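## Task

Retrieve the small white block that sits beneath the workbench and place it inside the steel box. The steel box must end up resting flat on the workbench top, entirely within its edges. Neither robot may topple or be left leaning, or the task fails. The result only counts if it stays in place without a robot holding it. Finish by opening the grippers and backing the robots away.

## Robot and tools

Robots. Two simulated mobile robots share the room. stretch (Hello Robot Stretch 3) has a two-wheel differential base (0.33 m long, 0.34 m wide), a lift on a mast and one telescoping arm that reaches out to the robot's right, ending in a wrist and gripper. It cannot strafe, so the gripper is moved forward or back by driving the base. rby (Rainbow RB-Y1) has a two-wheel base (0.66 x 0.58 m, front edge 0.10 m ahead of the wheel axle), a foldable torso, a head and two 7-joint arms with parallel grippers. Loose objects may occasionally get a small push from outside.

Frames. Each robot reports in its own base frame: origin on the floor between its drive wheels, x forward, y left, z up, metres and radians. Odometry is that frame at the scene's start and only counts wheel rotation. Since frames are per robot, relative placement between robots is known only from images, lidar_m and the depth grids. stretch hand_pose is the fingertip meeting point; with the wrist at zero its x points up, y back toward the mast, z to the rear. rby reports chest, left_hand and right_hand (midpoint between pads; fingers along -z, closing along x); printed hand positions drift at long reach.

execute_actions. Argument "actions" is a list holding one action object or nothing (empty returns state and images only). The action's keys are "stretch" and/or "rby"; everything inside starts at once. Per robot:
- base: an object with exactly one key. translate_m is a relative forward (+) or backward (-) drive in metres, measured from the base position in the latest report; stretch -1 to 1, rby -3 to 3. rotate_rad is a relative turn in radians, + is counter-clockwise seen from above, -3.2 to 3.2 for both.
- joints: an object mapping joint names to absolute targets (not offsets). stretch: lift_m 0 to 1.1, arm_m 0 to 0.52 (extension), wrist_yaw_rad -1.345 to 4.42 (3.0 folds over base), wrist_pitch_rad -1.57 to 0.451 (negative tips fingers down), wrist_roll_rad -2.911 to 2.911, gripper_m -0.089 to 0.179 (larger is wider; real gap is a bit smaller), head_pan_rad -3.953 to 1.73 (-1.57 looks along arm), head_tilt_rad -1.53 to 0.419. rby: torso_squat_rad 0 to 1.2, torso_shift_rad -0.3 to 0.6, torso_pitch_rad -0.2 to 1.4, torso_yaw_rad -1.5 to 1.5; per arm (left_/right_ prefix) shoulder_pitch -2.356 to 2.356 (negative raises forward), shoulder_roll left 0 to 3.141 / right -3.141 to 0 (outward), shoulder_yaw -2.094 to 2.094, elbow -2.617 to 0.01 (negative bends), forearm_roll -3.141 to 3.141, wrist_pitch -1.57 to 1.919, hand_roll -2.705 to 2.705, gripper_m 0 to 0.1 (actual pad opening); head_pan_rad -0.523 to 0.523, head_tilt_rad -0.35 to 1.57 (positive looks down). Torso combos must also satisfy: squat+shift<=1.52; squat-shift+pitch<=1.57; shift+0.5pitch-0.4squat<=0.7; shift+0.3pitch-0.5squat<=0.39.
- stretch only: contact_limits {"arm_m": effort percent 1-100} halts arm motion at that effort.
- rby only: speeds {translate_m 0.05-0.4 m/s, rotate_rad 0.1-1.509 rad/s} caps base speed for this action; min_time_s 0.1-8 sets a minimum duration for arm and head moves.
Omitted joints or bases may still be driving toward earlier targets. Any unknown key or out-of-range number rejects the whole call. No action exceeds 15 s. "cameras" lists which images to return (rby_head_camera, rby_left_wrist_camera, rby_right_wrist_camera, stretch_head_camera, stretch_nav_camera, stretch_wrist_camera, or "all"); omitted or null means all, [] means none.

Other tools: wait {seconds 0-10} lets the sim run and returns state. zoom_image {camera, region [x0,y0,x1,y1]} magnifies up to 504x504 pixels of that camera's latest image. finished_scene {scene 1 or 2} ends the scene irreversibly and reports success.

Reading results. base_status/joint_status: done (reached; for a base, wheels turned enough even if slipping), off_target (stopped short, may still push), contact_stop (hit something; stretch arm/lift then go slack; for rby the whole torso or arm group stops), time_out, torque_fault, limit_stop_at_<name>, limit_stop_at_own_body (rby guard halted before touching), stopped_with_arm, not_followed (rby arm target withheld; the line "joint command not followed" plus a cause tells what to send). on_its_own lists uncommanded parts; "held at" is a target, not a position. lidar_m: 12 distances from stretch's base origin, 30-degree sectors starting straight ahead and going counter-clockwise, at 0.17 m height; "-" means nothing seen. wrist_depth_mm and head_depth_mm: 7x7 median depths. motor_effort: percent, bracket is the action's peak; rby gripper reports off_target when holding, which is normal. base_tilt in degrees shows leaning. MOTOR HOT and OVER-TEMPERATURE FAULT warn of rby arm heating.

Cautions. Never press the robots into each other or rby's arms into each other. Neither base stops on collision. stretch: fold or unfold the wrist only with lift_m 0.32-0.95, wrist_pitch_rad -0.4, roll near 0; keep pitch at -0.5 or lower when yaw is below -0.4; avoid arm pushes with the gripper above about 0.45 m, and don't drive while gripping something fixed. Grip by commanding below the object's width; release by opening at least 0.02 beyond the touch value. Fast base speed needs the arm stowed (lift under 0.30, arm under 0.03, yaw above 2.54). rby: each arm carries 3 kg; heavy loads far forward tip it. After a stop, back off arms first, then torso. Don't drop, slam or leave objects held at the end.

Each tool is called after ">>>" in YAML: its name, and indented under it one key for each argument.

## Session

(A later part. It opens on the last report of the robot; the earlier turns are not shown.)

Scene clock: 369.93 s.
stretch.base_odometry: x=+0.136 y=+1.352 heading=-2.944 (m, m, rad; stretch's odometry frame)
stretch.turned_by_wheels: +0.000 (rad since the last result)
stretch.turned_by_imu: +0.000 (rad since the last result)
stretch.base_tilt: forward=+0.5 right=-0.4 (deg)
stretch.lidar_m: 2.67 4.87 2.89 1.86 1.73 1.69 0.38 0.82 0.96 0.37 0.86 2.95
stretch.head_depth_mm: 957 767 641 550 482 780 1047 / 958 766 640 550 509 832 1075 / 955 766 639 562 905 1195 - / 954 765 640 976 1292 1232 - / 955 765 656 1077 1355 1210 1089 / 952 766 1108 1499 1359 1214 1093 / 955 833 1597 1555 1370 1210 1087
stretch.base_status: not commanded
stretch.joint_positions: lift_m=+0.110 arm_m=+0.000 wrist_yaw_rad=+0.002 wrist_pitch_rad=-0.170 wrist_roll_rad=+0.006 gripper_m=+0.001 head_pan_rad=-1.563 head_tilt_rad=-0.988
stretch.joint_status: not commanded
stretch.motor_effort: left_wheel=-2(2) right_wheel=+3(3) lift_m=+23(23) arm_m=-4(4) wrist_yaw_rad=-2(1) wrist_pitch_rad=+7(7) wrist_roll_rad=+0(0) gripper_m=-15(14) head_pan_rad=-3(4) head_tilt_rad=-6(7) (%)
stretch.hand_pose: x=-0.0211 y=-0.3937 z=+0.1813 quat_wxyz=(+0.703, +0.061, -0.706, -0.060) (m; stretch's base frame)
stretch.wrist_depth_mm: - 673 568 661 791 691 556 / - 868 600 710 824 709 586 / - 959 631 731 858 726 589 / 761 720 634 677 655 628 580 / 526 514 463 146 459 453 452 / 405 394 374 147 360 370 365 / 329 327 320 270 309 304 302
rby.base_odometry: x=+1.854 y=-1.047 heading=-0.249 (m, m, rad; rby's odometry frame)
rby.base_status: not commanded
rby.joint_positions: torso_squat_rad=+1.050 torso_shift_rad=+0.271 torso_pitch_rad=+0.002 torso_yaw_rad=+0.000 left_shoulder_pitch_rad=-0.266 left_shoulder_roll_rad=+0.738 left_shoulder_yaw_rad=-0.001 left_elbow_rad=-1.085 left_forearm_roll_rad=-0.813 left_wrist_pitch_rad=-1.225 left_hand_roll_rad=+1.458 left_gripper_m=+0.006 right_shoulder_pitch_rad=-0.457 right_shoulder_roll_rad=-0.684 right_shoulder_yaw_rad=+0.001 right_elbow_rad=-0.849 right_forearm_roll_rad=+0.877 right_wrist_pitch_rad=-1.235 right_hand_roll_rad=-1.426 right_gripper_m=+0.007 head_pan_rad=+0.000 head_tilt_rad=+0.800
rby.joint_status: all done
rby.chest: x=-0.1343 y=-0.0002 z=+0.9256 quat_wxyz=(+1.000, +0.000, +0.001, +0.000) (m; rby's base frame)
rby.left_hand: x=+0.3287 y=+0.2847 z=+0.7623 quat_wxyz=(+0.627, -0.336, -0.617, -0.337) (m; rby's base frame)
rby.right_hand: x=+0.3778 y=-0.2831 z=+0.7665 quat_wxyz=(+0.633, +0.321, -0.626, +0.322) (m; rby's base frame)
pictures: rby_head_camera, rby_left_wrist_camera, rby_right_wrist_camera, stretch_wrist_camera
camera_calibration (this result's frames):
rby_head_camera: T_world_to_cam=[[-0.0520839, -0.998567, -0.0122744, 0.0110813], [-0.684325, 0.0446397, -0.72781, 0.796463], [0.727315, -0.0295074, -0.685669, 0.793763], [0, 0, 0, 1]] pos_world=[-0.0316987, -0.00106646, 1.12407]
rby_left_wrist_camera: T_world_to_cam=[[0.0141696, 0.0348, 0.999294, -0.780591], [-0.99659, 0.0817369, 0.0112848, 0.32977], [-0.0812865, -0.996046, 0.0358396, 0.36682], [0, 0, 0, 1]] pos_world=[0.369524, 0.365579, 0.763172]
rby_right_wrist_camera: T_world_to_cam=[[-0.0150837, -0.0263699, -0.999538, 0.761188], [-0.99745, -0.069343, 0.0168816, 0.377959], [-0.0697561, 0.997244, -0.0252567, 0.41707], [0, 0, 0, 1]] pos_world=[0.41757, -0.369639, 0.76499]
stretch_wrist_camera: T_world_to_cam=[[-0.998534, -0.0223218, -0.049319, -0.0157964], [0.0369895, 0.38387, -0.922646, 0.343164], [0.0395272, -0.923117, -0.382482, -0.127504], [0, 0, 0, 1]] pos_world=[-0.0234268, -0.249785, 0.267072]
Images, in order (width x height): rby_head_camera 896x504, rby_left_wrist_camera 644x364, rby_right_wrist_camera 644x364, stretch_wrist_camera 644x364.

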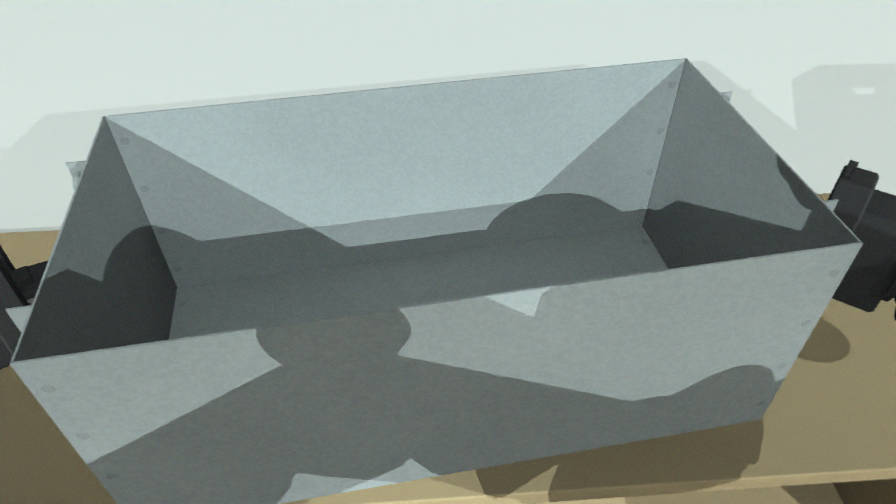

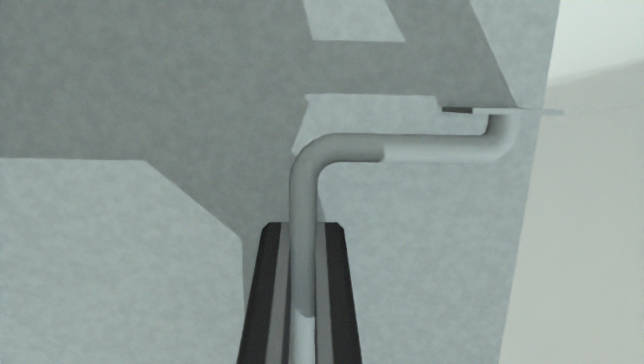

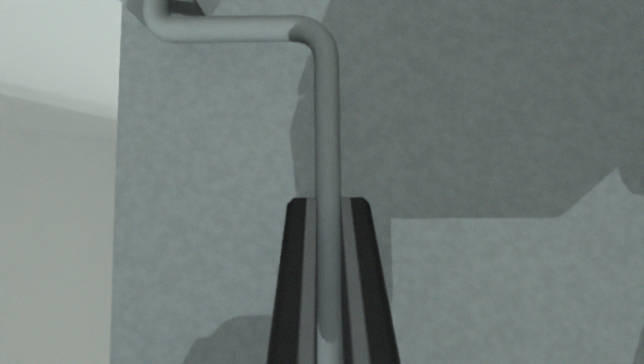

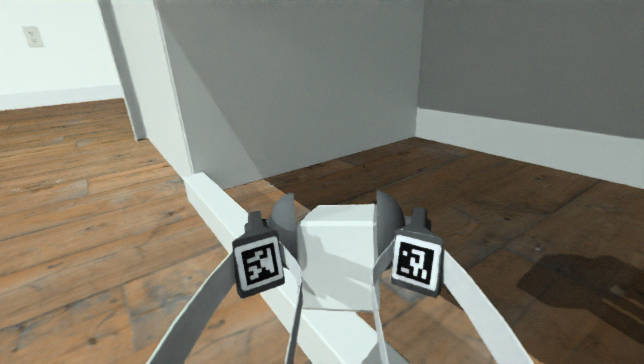

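>>> execute_actions:
  actions:
    - {"stretch":{"base":{"translate_m":0.45},"joints":{"head_pan_rad":0.5,"head_tilt_rad":-0.5}},"rby":{"base":{"translate_m":-0.8},"speeds":{"translate_m":0.25},"joints":{"head_tilt_rad":0.3}}}
  cameras: ["rby_head_camera","stretch_nav_camera","stretch_head_camera"]

Scene clock: 383.50 s.
stretch.base_odometry: x=-0.305 y=+1.263 heading=-2.944 (m, m, rad; stretch's odometry frame)
stretch.turned_by_wheels: +0.000 (rad since the last result)
stretch.turned_by_imu: -0.001 (rad since the last result)
stretch.base_tilt: forward=+0.5 right=-0.5 (deg)
stretch.lidar_m: 1.82 1.82 3.36 2.18 1.98 2.02 0.83 1.30 0.89 0.37 2.64 2.60
stretch.head_depth_mm: - - 1963 2170 1982 1546 1270 / - - - 2133 1997 1553 1268 / - - - 2783 1991 1560 1267 / 3991 - - 2769 1984 1551 1272 / 3897 - - 2778 1988 1548 1274 / 3868 - - 2772 1993 1555 1269 / 3758 - - 2771 1988 1549 1270
stretch.base_status: done
stretch.joint_positions: lift_m=+0.110 arm_m=+0.000 wrist_yaw_rad=+0.002 wrist_pitch_rad=-0.170 wrist_roll_rad=+0.006 gripper_m=+0.001 head_pan_rad=+0.493 head_tilt_rad=-0.507
stretch.joint_status: all done
stretch.motor_effort: left_wheel=-2(3) right_wheel=+2(6) lift_m=+23(23) arm_m=-4(4) wrist_yaw_rad=-2(2) wrist_pitch_rad=+7(6) wrist_roll_rad=+0(0) gripper_m=-15(15) head_pan_rad=+5(51) head_tilt_rad=+3(33) (%)
stretch.hand_pose: x=-0.0211 y=-0.3937 z=+0.1813 quat_wxyz=(+0.703, +0.061, -0.706, -0.060) (m; stretch's base frame)
stretch.wrist_depth_mm: - - - 712 533 575 764 / - - - 778 555 633 825 / - - - 816 601 705 837 / 743 730 698 685 585 624 609 / 524 517 503 146 455 443 395 / 400 397 375 147 358 371 360 / 328 328 316 310 312 301 300
rby.base_odometry: x=+1.078 y=-0.850 heading=-0.248 (m, m, rad; rby's odometry frame)
rby.base_status: done
rby.joint_positions: torso_squat_rad=+1.050 torso_shift_rad=+0.271 torso_pitch_rad=+0.002 torso_yaw_rad=+0.000 left_shoulder_pitch_rad=-0.265 left_shoulder_roll_rad=+0.738 left_shoulder_yaw_rad=-0.002 left_elbow_rad=-1.085 left_forearm_roll_rad=-0.813 left_wrist_pitch_rad=-1.225 left_hand_roll_rad=+1.458 left_gripper_m=+0.006 right_shoulder_pitch_rad=-0.456 right_shoulder_roll_rad=-0.684 right_shoulder_yaw_rad=+0.002 right_elbow_rad=-0.849 right_forearm_roll_rad=+0.877 right_wrist_pitch_rad=-1.235 right_hand_roll_rad=-1.426 right_gripper_m=+0.007 head_pan_rad=+0.000 head_tilt_rad=+0.300
rby.joint_status: all done
rby.chest: x=-0.1343 y=-0.0002 z=+0.9256 quat_wxyz=(+1.000, +0.000, +0.001, +0.000) (m; rby's base frame)
rby.left_hand: x=+0.3286 y=+0.2847 z=+0.7621 quat_wxyz=(+0.627, -0.336, -0.617, -0.336) (m; rby's base frame)
rby.right_hand: x=+0.3777 y=-0.2831 z=+0.7663 quat_wxyz=(+0.633, +0.322, -0.626, +0.322) (m; rby's base frame)
pictures: rby_head_camera, stretch_head_camera (sideways: a quarter turn clockwise sets it upright), stretch_nav_camera (sideways: a quarter turn counterclockwise sets it upright)
camera_calibration (this result's frames):
rby_head_camera: T_world_to_cam=[[-0.0399228, -0.998558, -0.0358816, 0.0390177], [-0.251529, 0.0447971, -0.966813, 1.11393], [0.967026, -0.0295726, -0.252955, 0.333549], [0, 0, 0, 1]] pos_world=[-0.0408086, -0.00107521, 1.16273]
stretch_head_camera: T_world_to_cam=[[-0.390567, -0.218016, -0.894386, 1.18654], [-0.480227, 0.877134, -0.0041018, 0.010887], [0.785391, 0.427907, -0.447277, 0.532681], [0, 0, 0, 1]] pos_world=[0.0502899, 0.0211986, 1.29953]
stretch_nav_camera: T_world_to_cam=[[0.442113, 0.204399, 0.87336, -1.09563], [0.466952, -0.883789, -0.0295403, 0.0849458], [0.765828, 0.420877, -0.486179, 0.591914], [0, 0, 0, 1]] pos_world=[-0.0085766, 0.0498979, 1.24717]
Images, in order (width x height): rby_head_camera 896x504, stretch_head_camera 896x504, stretch_nav_camera 672x504.

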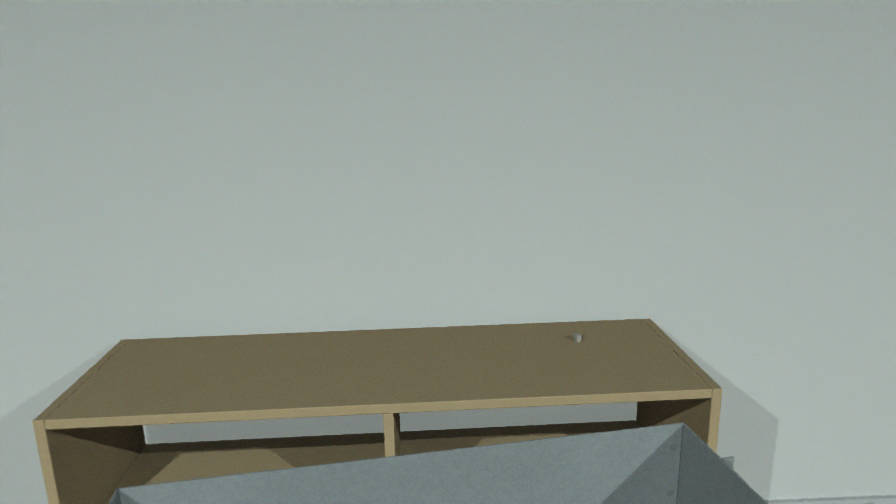

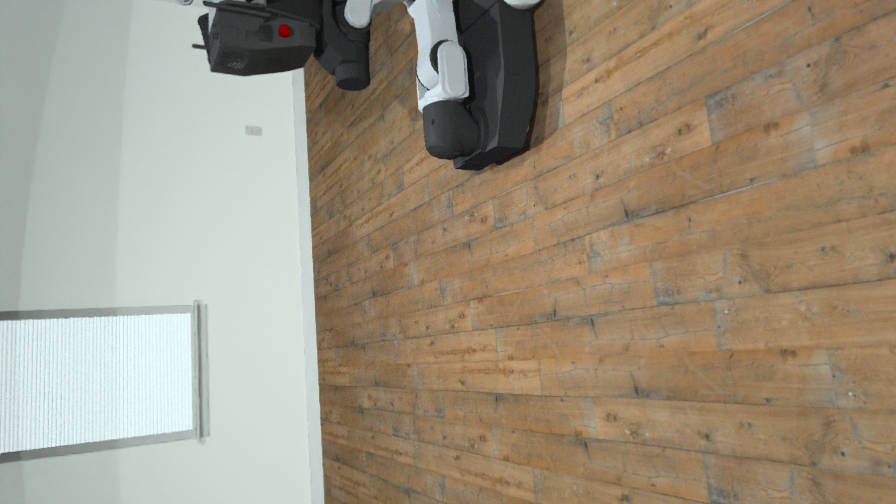

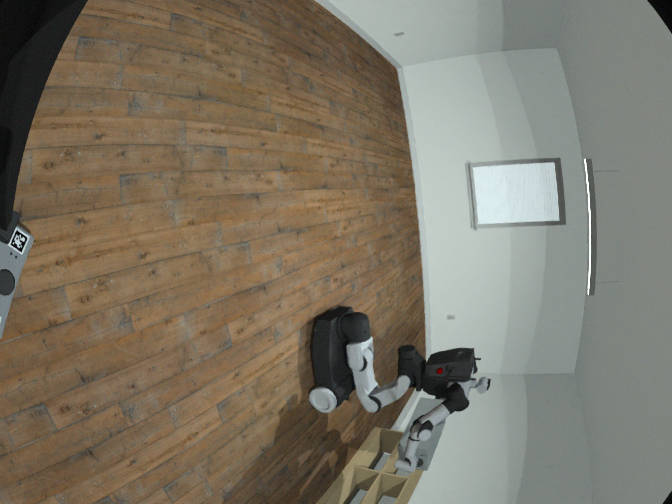

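>>> execute_actions:
  actions:
    - {"stretch":{"base":{"translate_m":0.5},"joints":{"head_pan_rad":0.3}},"rby":{"base":{"translate_m":-0.75},"speeds":{"translate_m":0.3},"joints":{"head_tilt_rad":0.35}}}
  cameras: ["stretch_nav_camera"]

>>> execute_actions:
  actions:
    - {"stretch":{"base":{"translate_m":0.35},"joints":{"lift_m":1.0}},"rby":{"base":{"rotate_rad":-1.57},"speeds":{"rotate_rad":0.6}}}
  cameras: ["rby_head_camera","stretch_nav_camera"]

Scene clock: 413.47 s.
stretch.base_odometry: x=-0.795 y=+1.165 heading=-2.944 (m, m, rad; stretch's odometry frame)
stretch.turned_by_wheels: +0.000 (rad since the last result)
stretch.turned_by_imu: -0.001 (rad since the last result)
stretch.base_tilt: forward=+0.5 right=-0.4 (deg)
stretch.lidar_m: 2.45 1.16 1.24 2.51 2.30 2.32 1.34 1.70 1.07 0.37 2.33 2.15
stretch.head_depth_mm: 3168 3350 3497 2785 1996 1551 1268 / 3775 3960 - 2761 2007 1551 1273 / 3931 - - 2513 1986 1554 1272 / 3848 - 1791 1239 2002 1558 1268 / 3598 - 1792 1617 1848 1555 1276 / 3537 3851 3593 1475 1625 1524 1267 / 3410 3623 1089 1429 1590 1503 1269
stretch.base_status: done
stretch.joint_positions: lift_m=+0.110 arm_m=+0.000 wrist_yaw_rad=+0.002 wrist_pitch_rad=-0.170 wrist_roll_rad=+0.006 gripper_m=+0.001 head_pan_rad=+0.307 head_tilt_rad=-0.507
stretch.joint_status: all done
stretch.motor_effort: left_wheel=-1(2) right_wheel=+2(7) lift_m=+23(23) arm_m=-4(4) wrist_yaw_rad=-2(2) wrist_pitch_rad=+7(7) wrist_roll_rad=+0(0) gripper_m=-15(15) head_pan_rad=-4(24) head_tilt_rad=+3(3) (%)
stretch.hand_pose: x=-0.0211 y=-0.3937 z=+0.1813 quat_wxyz=(+0.703, +0.061, -0.706, -0.060) (m; stretch's base frame)
stretch.wrist_depth_mm: - - - - - 763 634 / - - - - - 788 654 / - - - - 951 803 668 / 747 717 693 655 649 629 602 / 524 512 508 146 458 460 453 / 409 394 378 147 359 368 362 / 333 328 316 315 311 305 304
rby.base_odometry: x=+0.351 y=-0.667 heading=-0.248 (m, m, rad; rby's odometry frame)
rby.base_status: done
rby.joint_positions: torso_squat_rad=+1.050 torso_shift_rad=+0.271 torso_pitch_rad=+0.002 torso_yaw_rad=+0.000 left_shoulder_pitch_rad=-0.265 left_shoulder_roll_rad=+0.738 left_shoulder_yaw_rad=-0.002 left_elbow_rad=-1.085 left_forearm_roll_rad=-0.813 left_wrist_pitch_rad=-1.225 left_hand_roll_rad=+1.458 left_gripper_m=+0.006 right_shoulder_pitch_rad=-0.456 right_shoulder_roll_rad=-0.684 right_shoulder_yaw_rad=+0.002 right_elbow_rad=-0.849 right_forearm_roll_rad=+0.877 right_wrist_pitch_rad=-1.235 right_hand_roll_rad=-1.426 right_gripper_m=+0.007 head_pan_rad=+0.000 head_tilt_rad=+0.350
rby.joint_status: all done
rby.chest: x=-0.1344 y=-0.0002 z=+0.9256 quat_wxyz=(+1.000, +0.000, +0.001, +0.000) (m; rby's base frame)
rby.left_hand: x=+0.3286 y=+0.2847 z=+0.7621 quat_wxyz=(+0.627, -0.336, -0.617, -0.336) (m; rby's base frame)
rby.right_hand: x=+0.3776 y=-0.2831 z=+0.7663 quat_wxyz=(+0.633, +0.322, -0.626, +0.322) (m; rby's base frame)
pictures: stretch_nav_camera (sideways: a quarter turn counterclockwise sets it upright)
camera_calibration (this result's frames):
stretch_nav_camera: T_world_to_cam=[[0.472151, 0.119223, 0.873418, -1.09589], [0.295747, -0.954809, -0.0295411, 0.0859912], [0.830426, 0.272259, -0.486074, 0.591383], [0, 0, 0, 1]] pos_world=[0.000894982, 0.0517518, 1.24717]
Images, in order (width x height): stretch_nav_camera 672x504.

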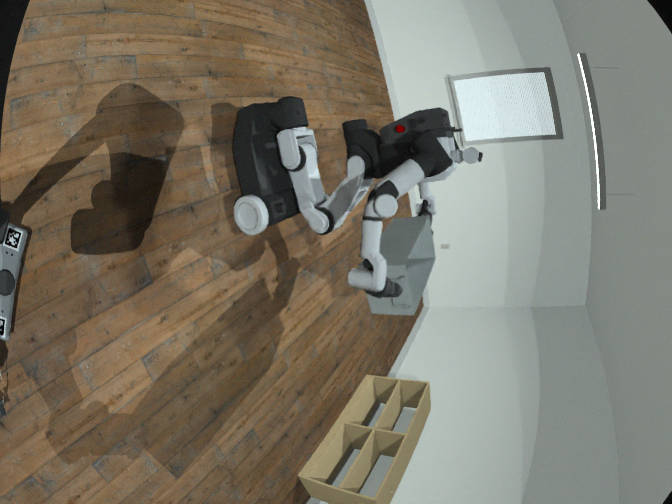

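Scene clock: 422.40 s.
stretch.base_odometry: x=-1.139 y=+1.097 heading=-2.944 (m, m, rad; stretch's odometry frame)
stretch.turned_by_wheels: +0.000 (rad since the last result)
stretch.turned_by_imu: -0.001 (rad since the last result)
stretch.base_tilt: forward=+0.5 right=-0.4 (deg)
stretch.lidar_m: 2.50 1.09 1.10 2.75 2.51 2.54 1.68 1.32 1.33 2.30 2.12 1.84
stretch.head_depth_mm: 2888 3023 3210 2640 1985 1561 1268 / 3433 3592 3753 2784 1992 1557 1270 / 3651 - - 2794 1998 1555 1268 / 3501 3843 - 1117 1989 1550 1274 / 3395 3763 3851 1256 875 1489 1272 / 3281 3562 3601 1063 823 1450 1269 / 3154 3421 1133 1158 780 1397 1268
stretch.base_status: done
stretch.joint_positions: lift_m=+1.000 arm_m=+0.000 wrist_yaw_rad=+0.002 wrist_pitch_rad=-0.171 wrist_roll_rad=+0.006 gripper_m=+0.001 head_pan_rad=+0.307 head_tilt_rad=-0.507
stretch.joint_status: all done
stretch.motor_effort: left_wheel=-2(4) right_wheel=+2(7) lift_m=+23(24) arm_m=-4(4) wrist_yaw_rad=-2(2) wrist_pitch_rad=+7(7) wrist_roll_rad=+0(0) gripper_m=-15(15) head_pan_rad=-4(4) head_tilt_rad=+4(3) (%)
stretch.hand_pose: x=-0.0211 y=-0.3936 z=+1.0712 quat_wxyz=(+0.703, +0.061, -0.706, -0.060) (m; stretch's base frame)
stretch.wrist_depth_mm: - - - - - - - / - - - - - - - / - - - - - - - / - - - - - - - / - - - 147 - - - / - - - 147 - - - / - - - - - - -
rby.base_odometry: x=+0.351 y=-0.666 heading=-1.817 (m, m, rad; rby's odometry frame)
rby.base_status: done
rby.joint_positions: torso_squat_rad=+1.050 torso_shift_rad=+0.271 torso_pitch_rad=+0.002 torso_yaw_rad=+0.000 left_shoulder_pitch_rad=-0.265 left_shoulder_roll_rad=+0.738 left_shoulder_yaw_rad=-0.002 left_elbow_rad=-1.085 left_forearm_roll_rad=-0.813 left_wrist_pitch_rad=-1.225 left_hand_roll_rad=+1.458 left_gripper_m=+0.006 right_shoulder_pitch_rad=-0.456 right_shoulder_roll_rad=-0.684 right_shoulder_yaw_rad=+0.002 right_elbow_rad=-0.849 right_forearm_roll_rad=+0.877 right_wrist_pitch_rad=-1.235 right_hand_roll_rad=-1.426 right_gripper_m=+0.007 head_pan_rad=+0.000 head_tilt_rad=+0.350
rby.joint_status: not commanded
rby.chest: x=-0.1344 y=-0.0002 z=+0.9256 quat_wxyz=(+1.000, +0.000, +0.001, +0.000) (m; rby's base frame)
rby.left_hand: x=+0.3286 y=+0.2846 z=+0.7621 quat_wxyz=(+0.627, -0.336, -0.617, -0.336) (m; rby's base frame)
rby.right_hand: x=+0.3776 y=-0.2831 z=+0.7663 quat_wxyz=(+0.633, +0.321, -0.626, +0.322) (m; rby's base frame)
pictures: rby_head_camera, stretch_nav_camera (sideways: a quarter turn counterclockwise sets it upright)
camera_calibration (this result's frames):
rby_head_camera: T_world_to_cam=[[-0.0417102, -0.998557, -0.03382, 0.0365011], [-0.299446, 0.0447871, -0.953061, 1.09306], [0.953201, -0.0296251, -0.300882, 0.385993], [0, 0, 0, 1]] pos_world=[-0.0390924, -0.00107171, 1.15913]
stretch_nav_camera: T_world_to_cam=[[0.472134, 0.119191, 0.873432, -1.09591], [0.295697, -0.954825, -0.0295413, 0.0859918], [0.830453, 0.272219, -0.48605, 0.591352], [0, 0, 0, 1]] pos_world=[0.000899164, 0.0517525, 1.24717]
Images, in order (width x height): rby_head_camera 896x504, stretch_nav_camera 672x504.

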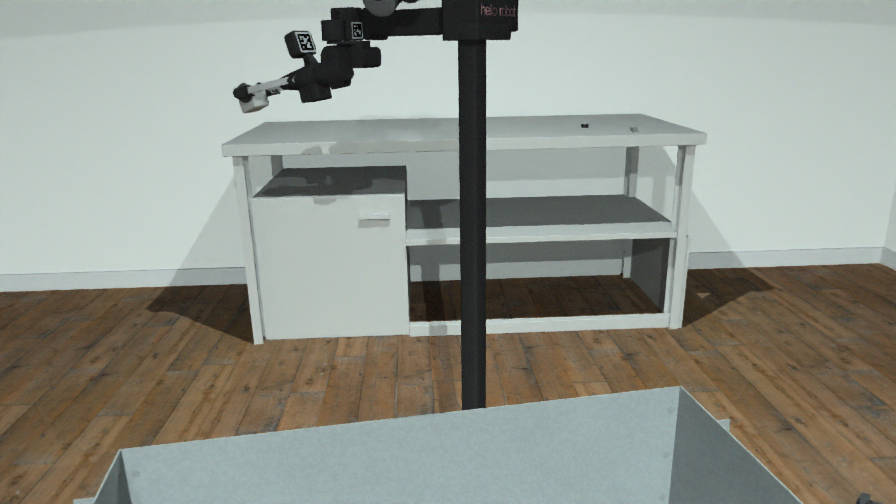

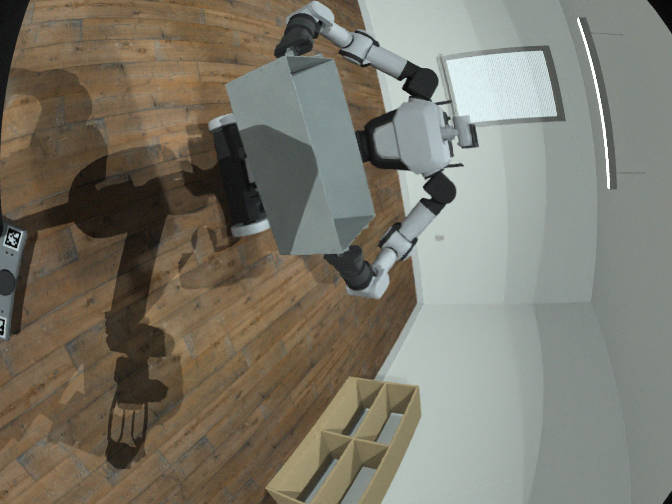

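>>> execute_actions:
  actions:
    - {"stretch":{"base":{"rotate_rad":2.27},"joints":{"head_pan_rad":-1.57,"head_tilt_rad":-0.7,"gripper_m":-0.02,"lift_m":1.04}}}
  cameras: ["rby_head_camera","stretch_head_camera","stretch_wrist_camera"]

Scene clock: 435.43 s.
stretch.base_odometry: x=-1.139 y=+1.097 heading=-0.674 (m, m, rad; stretch's odometry frame)
stretch.turned_by_wheels: +2.270 (rad since the last result)
stretch.turned_by_imu: +2.242 (rad since the last result)
stretch.base_tilt: forward=+0.5 right=-0.5 (deg)
stretch.lidar_m: 2.51 2.66 1.68 1.32 1.39 2.17 2.04 1.84 3.15 1.09 3.45 2.60
stretch.head_depth_mm: 3259 3526 - - - 1298 1164 / 3293 1133 - - - 1269 1157 / 3269 1101 - - - - 1161 / 1162 1092 - - 1566 1333 1160 / 3282 1169 1050 845 1579 1363 1162 / 3281 1188 1042 838 1593 1359 1163 / 3372 3703 1126 1875 1650 1357 1160
stretch.base_status: done
stretch.joint_positions: lift_m=+1.040 arm_m=+0.000 wrist_yaw_rad=+0.002 wrist_pitch_rad=-0.171 wrist_roll_rad=+0.006 gripper_m=-0.013 head_pan_rad=-1.563 head_tilt_rad=-0.691
stretch.joint_status: gripper_m off_target (ended at -0.013, target -0.020); the others done
stretch.on_its_own: gripper_m is held at -0.014, not at your -0.020, by its stall guard, which is not easing now
stretch.motor_effort: left_wheel=-2(5) right_wheel=+3(6) lift_m=+23(25) arm_m=-3(4) wrist_yaw_rad=-2(1) wrist_pitch_rad=+7(7) wrist_roll_rad=+0(0) gripper_m=-19(90) head_pan_rad=-4(52) head_tilt_rad=-5(23) (%)
stretch.hand_pose: x=-0.0211 y=-0.3936 z=+1.1112 quat_wxyz=(+0.703, +0.061, -0.706, -0.060) (m; stretch's base frame)
stretch.wrist_depth_mm: - - - - - - - / - - - - - - - / - - - 923 921 - - / - - - - - - - / - - 738 146 644 708 - / - - 544 146 559 - - / - - 583 581 585 - -
rby.base_odometry: x=+0.351 y=-0.666 heading=-1.817 (m, m, rad; rby's odometry frame)
rby.base_status: not commanded
rby.joint_positions: torso_squat_rad=+1.050 torso_shift_rad=+0.271 torso_pitch_rad=+0.002 torso_yaw_rad=+0.000 left_shoulder_pitch_rad=-0.265 left_shoulder_roll_rad=+0.738 left_shoulder_yaw_rad=-0.002 left_elbow_rad=-1.085 left_forearm_roll_rad=-0.813 left_wrist_pitch_rad=-1.225 left_hand_roll_rad=+1.458 left_gripper_m=+0.006 right_shoulder_pitch_rad=-0.456 right_shoulder_roll_rad=-0.684 right_shoulder_yaw_rad=+0.002 right_elbow_rad=-0.849 right_forearm_roll_rad=+0.877 right_wrist_pitch_rad=-1.235 right_hand_roll_rad=-1.426 right_gripper_m=+0.007 head_pan_rad=+0.000 head_tilt_rad=+0.350
rby.joint_status: not commanded
rby.chest: x=-0.1344 y=-0.0002 z=+0.9256 quat_wxyz=(+1.000, +0.000, +0.001, +0.000) (m; rby's base frame)
rby.left_hand: x=+0.3286 y=+0.2846 z=+0.7621 quat_wxyz=(+0.627, -0.336, -0.617, -0.336) (m; rby's base frame)
rby.right_hand: x=+0.3776 y=-0.2831 z=+0.7663 quat_wxyz=(+0.633, +0.321, -0.626, +0.322) (m; rby's base frame)
pictures: rby_head_camera, stretch_head_camera (sideways: a quarter turn clockwise sets it upright), stretch_wrist_camera
camera_calibration (this result's frames):
rby_head_camera: T_world_to_cam=[[-0.0417102, -0.998557, -0.03382, 0.0365011], [-0.299446, 0.0447871, -0.953061, 1.09306], [0.953201, -0.0296251, -0.300882, 0.385993], [0, 0, 0, 1]] pos_world=[-0.0390925, -0.00107172, 1.15913]
stretch_head_camera: T_world_to_cam=[[-0.0119638, 0.603405, -0.797345, 1.05769], [0.999861, 0.0164533, -0.00255114, -0.000161173], [0.0115796, -0.797265, -0.603518, 0.740684], [0, 0, 0, 1]] pos_world=[0.00423838, -0.0476941, 1.29036]
stretch_wrist_camera: T_world_to_cam=[[-0.998534, -0.0222854, -0.0493341, 0.030094], [0.0369888, 0.384541, -0.922367, 1.201], [0.0395263, -0.922839, -0.383152, 0.229041], [0, 0, 0, 1]] pos_world=[-0.0234268, -0.249796, 1.19701]
Images, in order (width x height): rby_head_camera 896x504, stretch_head_camera 896x504, stretch_wrist_camera 644x364.

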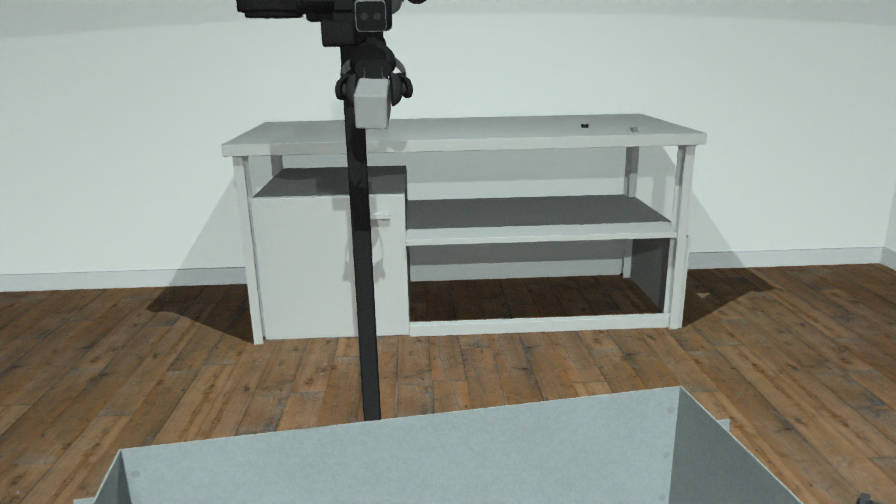

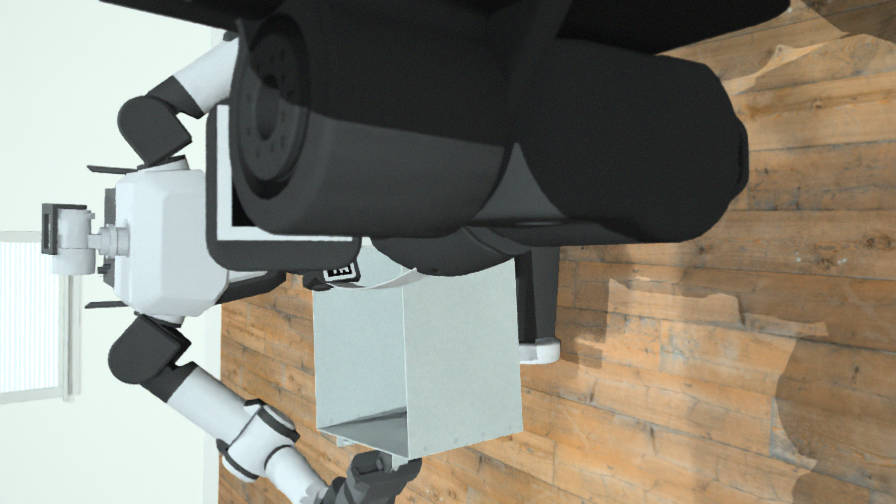

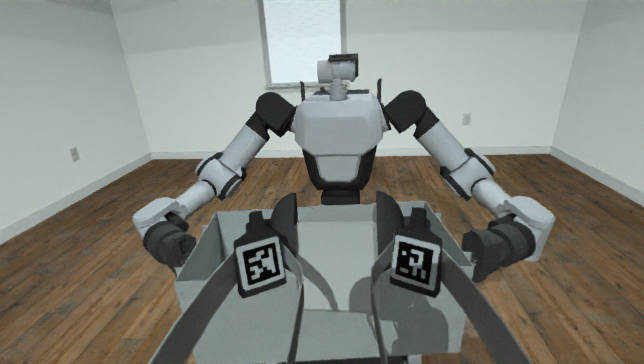

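>>> execute_actions:
  actions:
    - {"stretch":{"joints":{"lift_m":1.09,"wrist_pitch_rad":-1.2,"arm_m":0.46}},"rby":{"base":{"translate_m":0.15},"speeds":{"translate_m":0.1},"joints":{"head_tilt_rad":0.6}}}
  cameras: ["rby_head_camera","stretch_nav_camera","stretch_wrist_camera"]

Scene clock: 449.87 s.
stretch.base_odometry: x=-1.139 y=+1.097 heading=-0.674 (m, m, rad; stretch's odometry frame)
stretch.turned_by_wheels: +0.000 (rad since the last result)
stretch.turned_by_imu: -0.002 (rad since the last result)
stretch.base_tilt: forward=+0.5 right=-0.4 (deg)
stretch.lidar_m: 2.51 2.66 1.69 1.32 1.39 2.17 2.05 1.84 0.96 0.94 1.00 2.60
stretch.head_depth_mm: 3319 3497 1050 829 1654 1360 1162 / 3269 1010 2806 854 796 1360 1165 / - 1029 2695 938 784 1360 1159 / 3162 993 1056 928 773 1368 1162 / 3310 1021 2676 916 760 1361 1160 / 3295 1039 2776 927 753 1368 1159 / 3378 3687 1048 814 766 1360 1161
stretch.base_status: not commanded
stretch.joint_positions: lift_m=+1.090 arm_m=+0.460 wrist_yaw_rad=+0.001 wrist_pitch_rad=-1.201 wrist_roll_rad=+0.006 gripper_m=-0.013 head_pan_rad=-1.563 head_tilt_rad=-0.691
stretch.joint_status: all done
stretch.on_its_own: gripper_m is held at -0.014, not at your -0.020, by its stall guard, which is not easing now
stretch.motor_effort: left_wheel=-1(1) right_wheel=+3(3) lift_m=+23(25) arm_m=+3(2) wrist_yaw_rad=-1(2) wrist_pitch_rad=+0(6) wrist_roll_rad=+0(0) gripper_m=-20(20) head_pan_rad=-4(3) head_tilt_rad=-5(5) (%)
stretch.hand_pose: x=-0.0215 y=-0.6747 z=+0.9808 quat_wxyz=(+0.582, +0.399, -0.585, -0.401) (m; stretch's base frame)
stretch.wrist_depth_mm: - - - 594 - - - / - - - 689 - - - / - 408 402 393 428 364 - / 357 471 514 499 497 365 338 / 360 479 497 146 483 375 344 / 357 478 488 147 473 360 - / 337 418 404 380 352 321 -
rby.base_odometry: x=+0.315 y=-0.812 heading=-1.817 (m, m, rad; rby's odometry frame)
rby.base_status: done
rby.joint_positions: torso_squat_rad=+1.050 torso_shift_rad=+0.271 torso_pitch_rad=+0.002 torso_yaw_rad=+0.000 left_shoulder_pitch_rad=-0.265 left_shoulder_roll_rad=+0.738 left_shoulder_yaw_rad=-0.002 left_elbow_rad=-1.085 left_forearm_roll_rad=-0.813 left_wrist_pitch_rad=-1.225 left_hand_roll_rad=+1.458 left_gripper_m=+0.006 right_shoulder_pitch_rad=-0.456 right_shoulder_roll_rad=-0.684 right_shoulder_yaw_rad=+0.002 right_elbow_rad=-0.849 right_forearm_roll_rad=+0.877 right_wrist_pitch_rad=-1.235 right_hand_roll_rad=-1.426 right_gripper_m=+0.007 head_pan_rad=+0.000 head_tilt_rad=+0.600
rby.joint_status: all done
rby.chest: x=-0.1343 y=-0.0002 z=+0.9256 quat_wxyz=(+1.000, +0.000, +0.001, +0.000) (m; rby's base frame)
rby.left_hand: x=+0.3287 y=+0.2846 z=+0.7620 quat_wxyz=(+0.627, -0.336, -0.617, -0.336) (m; rby's base frame)
rby.right_hand: x=+0.3777 y=-0.2831 z=+0.7662 quat_wxyz=(+0.633, +0.322, -0.626, +0.321) (m; rby's base frame)
pictures: rby_head_camera, stretch_nav_camera (sideways: a quarter turn counterclockwise sets it upright), stretch_wrist_camera
camera_calibration (this result's frames):
rby_head_camera: T_world_to_cam=[[-0.0487275, -0.998561, -0.0224073, 0.0228739], [-0.52608, 0.0447285, -0.849258, 0.950891], [0.849038, -0.0295942, -0.527502, 0.629324], [0, 0, 0, 1]] pos_world=[-0.0329609, -0.00106668, 1.14003]
stretch_nav_camera: T_world_to_cam=[[-0.024271, -0.638322, 0.769387, -0.95723], [-0.999603, 0.0044995, -0.0278004, 0.0916197], [0.0142837, -0.769757, -0.638178, 0.794249], [0, 0, 0, 1]] pos_world=[0.0570056, -0.0000545915, 1.2459]
stretch_wrist_camera: T_world_to_cam=[[-0.998603, 0.0310192, -0.0427692, 0.0464876], [0.0369136, 0.988779, -0.144751, 0.833891], [0.0377992, -0.146128, -0.988543, 1.03753], [0, 0, 0, 1]] pos_world=[-0.0235771, -0.674364, 1.14834]
Images, in order (width x height): rby_head_camera 896x504, stretch_nav_camera 672x504, stretch_wrist_camera 644x364.

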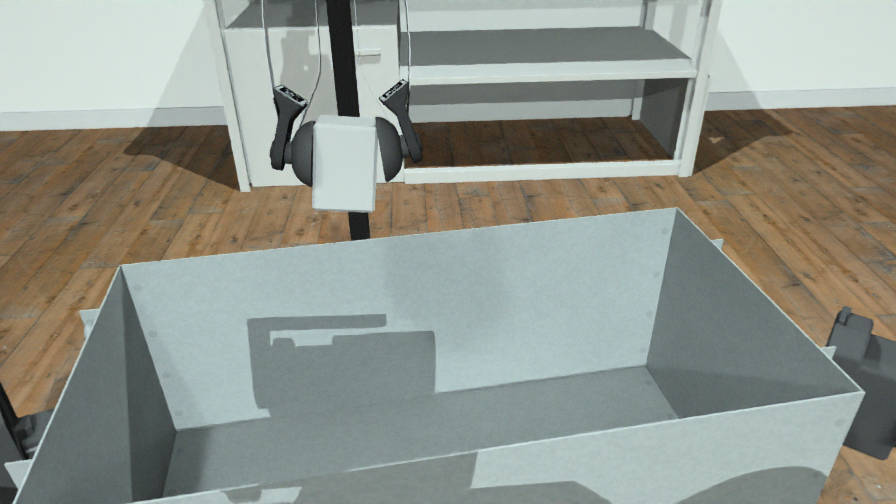

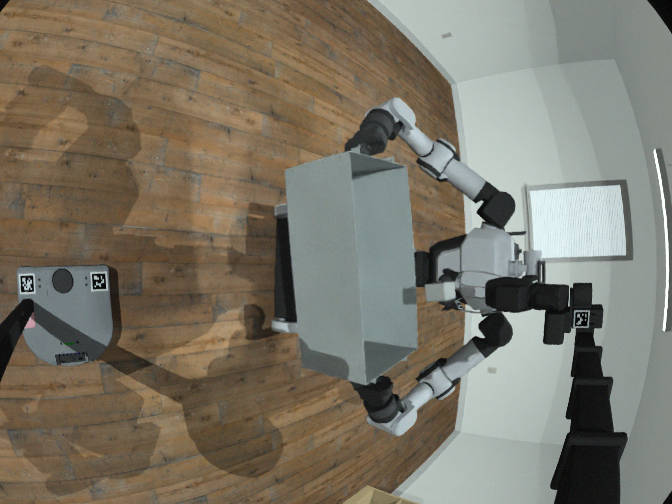

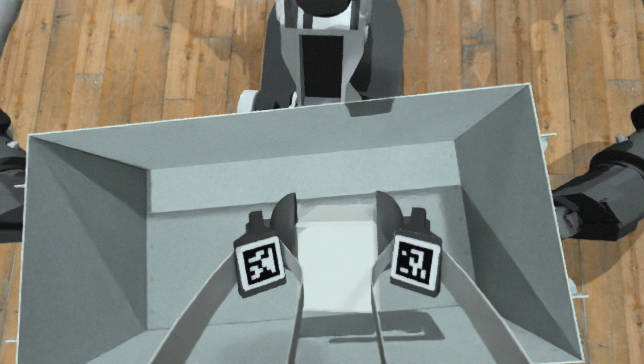

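>>> execute_actions:
  actions:
    - {"stretch":{"joints":{"lift_m":0.81,"arm_m":0.48}}}
  cameras: ["rby_head_camera","stretch_wrist_camera"]

Scene clock: 462.50 s.
stretch.base_odometry: x=-1.139 y=+1.097 heading=-0.674 (m, m, rad; stretch's odometry frame)
stretch.turned_by_wheels: +0.000 (rad since the last result)
stretch.turned_by_imu: -0.002 (rad since the last result)
stretch.base_tilt: forward=+0.4 right=-0.4 (deg)
stretch.lidar_m: 2.50 2.67 1.69 1.32 1.39 2.17 2.04 1.84 0.96 0.94 1.00 2.60
stretch.head_depth_mm: 3271 3566 1053 832 - - 1140 / 3249 1009 2983 - 1101 1330 1165 / 3225 1010 - 938 784 1364 1156 / 3172 980 1080 902 775 1365 1161 / 3298 1019 2673 915 763 1361 1160 / 3295 1037 2801 924 753 1367 1162 / 3398 3667 1053 813 767 1363 1155
stretch.base_status: not commanded
stretch.joint_positions: lift_m=+0.810 arm_m=+0.480 wrist_yaw_rad=+0.001 wrist_pitch_rad=-1.202 wrist_roll_rad=+0.006 gripper_m=-0.013 head_pan_rad=-1.563 head_tilt_rad=-0.691
stretch.joint_status: all done
stretch.on_its_own: gripper_m is held at -0.014, not at your -0.020, by its stall guard, which is not easing now
stretch.motor_effort: left_wheel=-2(2) right_wheel=+3(3) lift_m=+17(23) arm_m=+3(3) wrist_yaw_rad=-1(1) wrist_pitch_rad=+1(1) wrist_roll_rad=+0(0) gripper_m=-19(19) head_pan_rad=-3(4) head_tilt_rad=-4(5) (%)
stretch.hand_pose: x=-0.0215 y=-0.6946 z=+0.7012 quat_wxyz=(+0.582, +0.399, -0.584, -0.401) (m; stretch's base frame)
stretch.wrist_depth_mm: 143 148 153 159 166 172 181 / 186 193 202 213 226 229 219 / 240 237 237 233 230 226 222 / 236 233 229 228 223 221 217 / 231 230 226 145 216 216 213 / 226 225 221 146 213 211 207 / 222 220 216 211 210 207 205
rby.base_odometry: x=+0.315 y=-0.812 heading=-1.817 (m, m, rad; rby's odometry frame)
rby.base_status: not commanded
rby.joint_positions: torso_squat_rad=+1.050 torso_shift_rad=+0.271 torso_pitch_rad=+0.002 torso_yaw_rad=+0.000 left_shoulder_pitch_rad=-0.265 left_shoulder_roll_rad=+0.738 left_shoulder_yaw_rad=-0.002 left_elbow_rad=-1.085 left_forearm_roll_rad=-0.813 left_wrist_pitch_rad=-1.225 left_hand_roll_rad=+1.458 left_gripper_m=+0.006 right_shoulder_pitch_rad=-0.456 right_shoulder_roll_rad=-0.684 right_shoulder_yaw_rad=+0.002 right_elbow_rad=-0.849 right_forearm_roll_rad=+0.877 right_wrist_pitch_rad=-1.235 right_hand_roll_rad=-1.426 right_gripper_m=+0.007 head_pan_rad=+0.000 head_tilt_rad=+0.600
rby.joint_status: not commanded
rby.chest: x=-0.1343 y=-0.0002 z=+0.9256 quat_wxyz=(+1.000, +0.000, +0.001, +0.000) (m; rby's base frame)
rby.left_hand: x=+0.3287 y=+0.2846 z=+0.7620 quat_wxyz=(+0.627, -0.336, -0.617, -0.336) (m; rby's base frame)
rby.right_hand: x=+0.3777 y=-0.2831 z=+0.7662 quat_wxyz=(+0.633, +0.322, -0.626, +0.321) (m; rby's base frame)
pictures: rby_head_camera, stretch_wrist_camera
camera_calibration (this result's frames):
rby_head_camera: T_world_to_cam=[[-0.0487279, -0.998561, -0.0224072, 0.0228738], [-0.52608, 0.0447286, -0.849258, 0.950891], [0.849038, -0.0295946, -0.527502, 0.629324], [0, 0, 0, 1]] pos_world=[-0.032961, -0.00106661, 1.14003]
stretch_wrist_camera: T_world_to_cam=[[-0.998603, 0.0310447, -0.0427506, 0.0351488], [0.0369143, 0.988863, -0.144181, 0.812709], [0.0377984, -0.145558, -0.988627, 0.758664], [0, 0, 0, 1]] pos_world=[-0.0235772, -0.69432, 0.868716]
Images, in order (width x height): rby_head_camera 896x504, stretch_wrist_camera 644x364.

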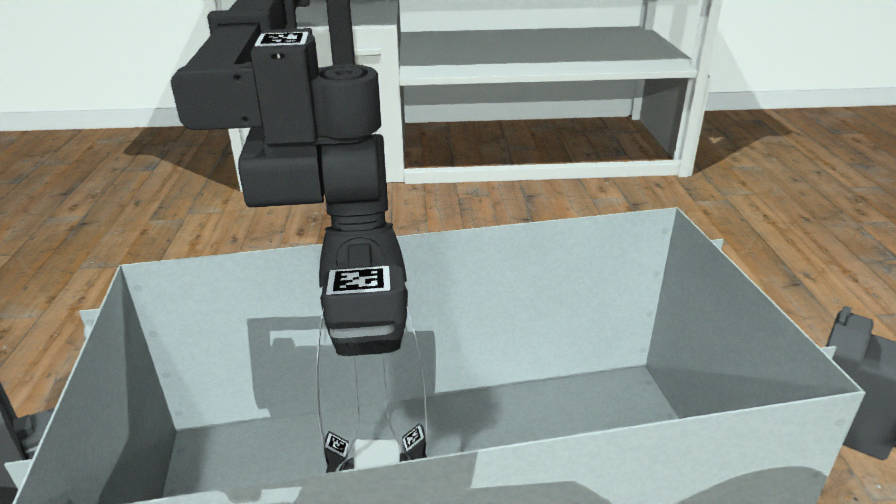

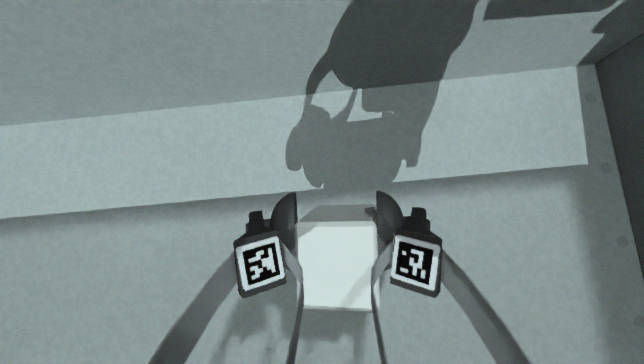

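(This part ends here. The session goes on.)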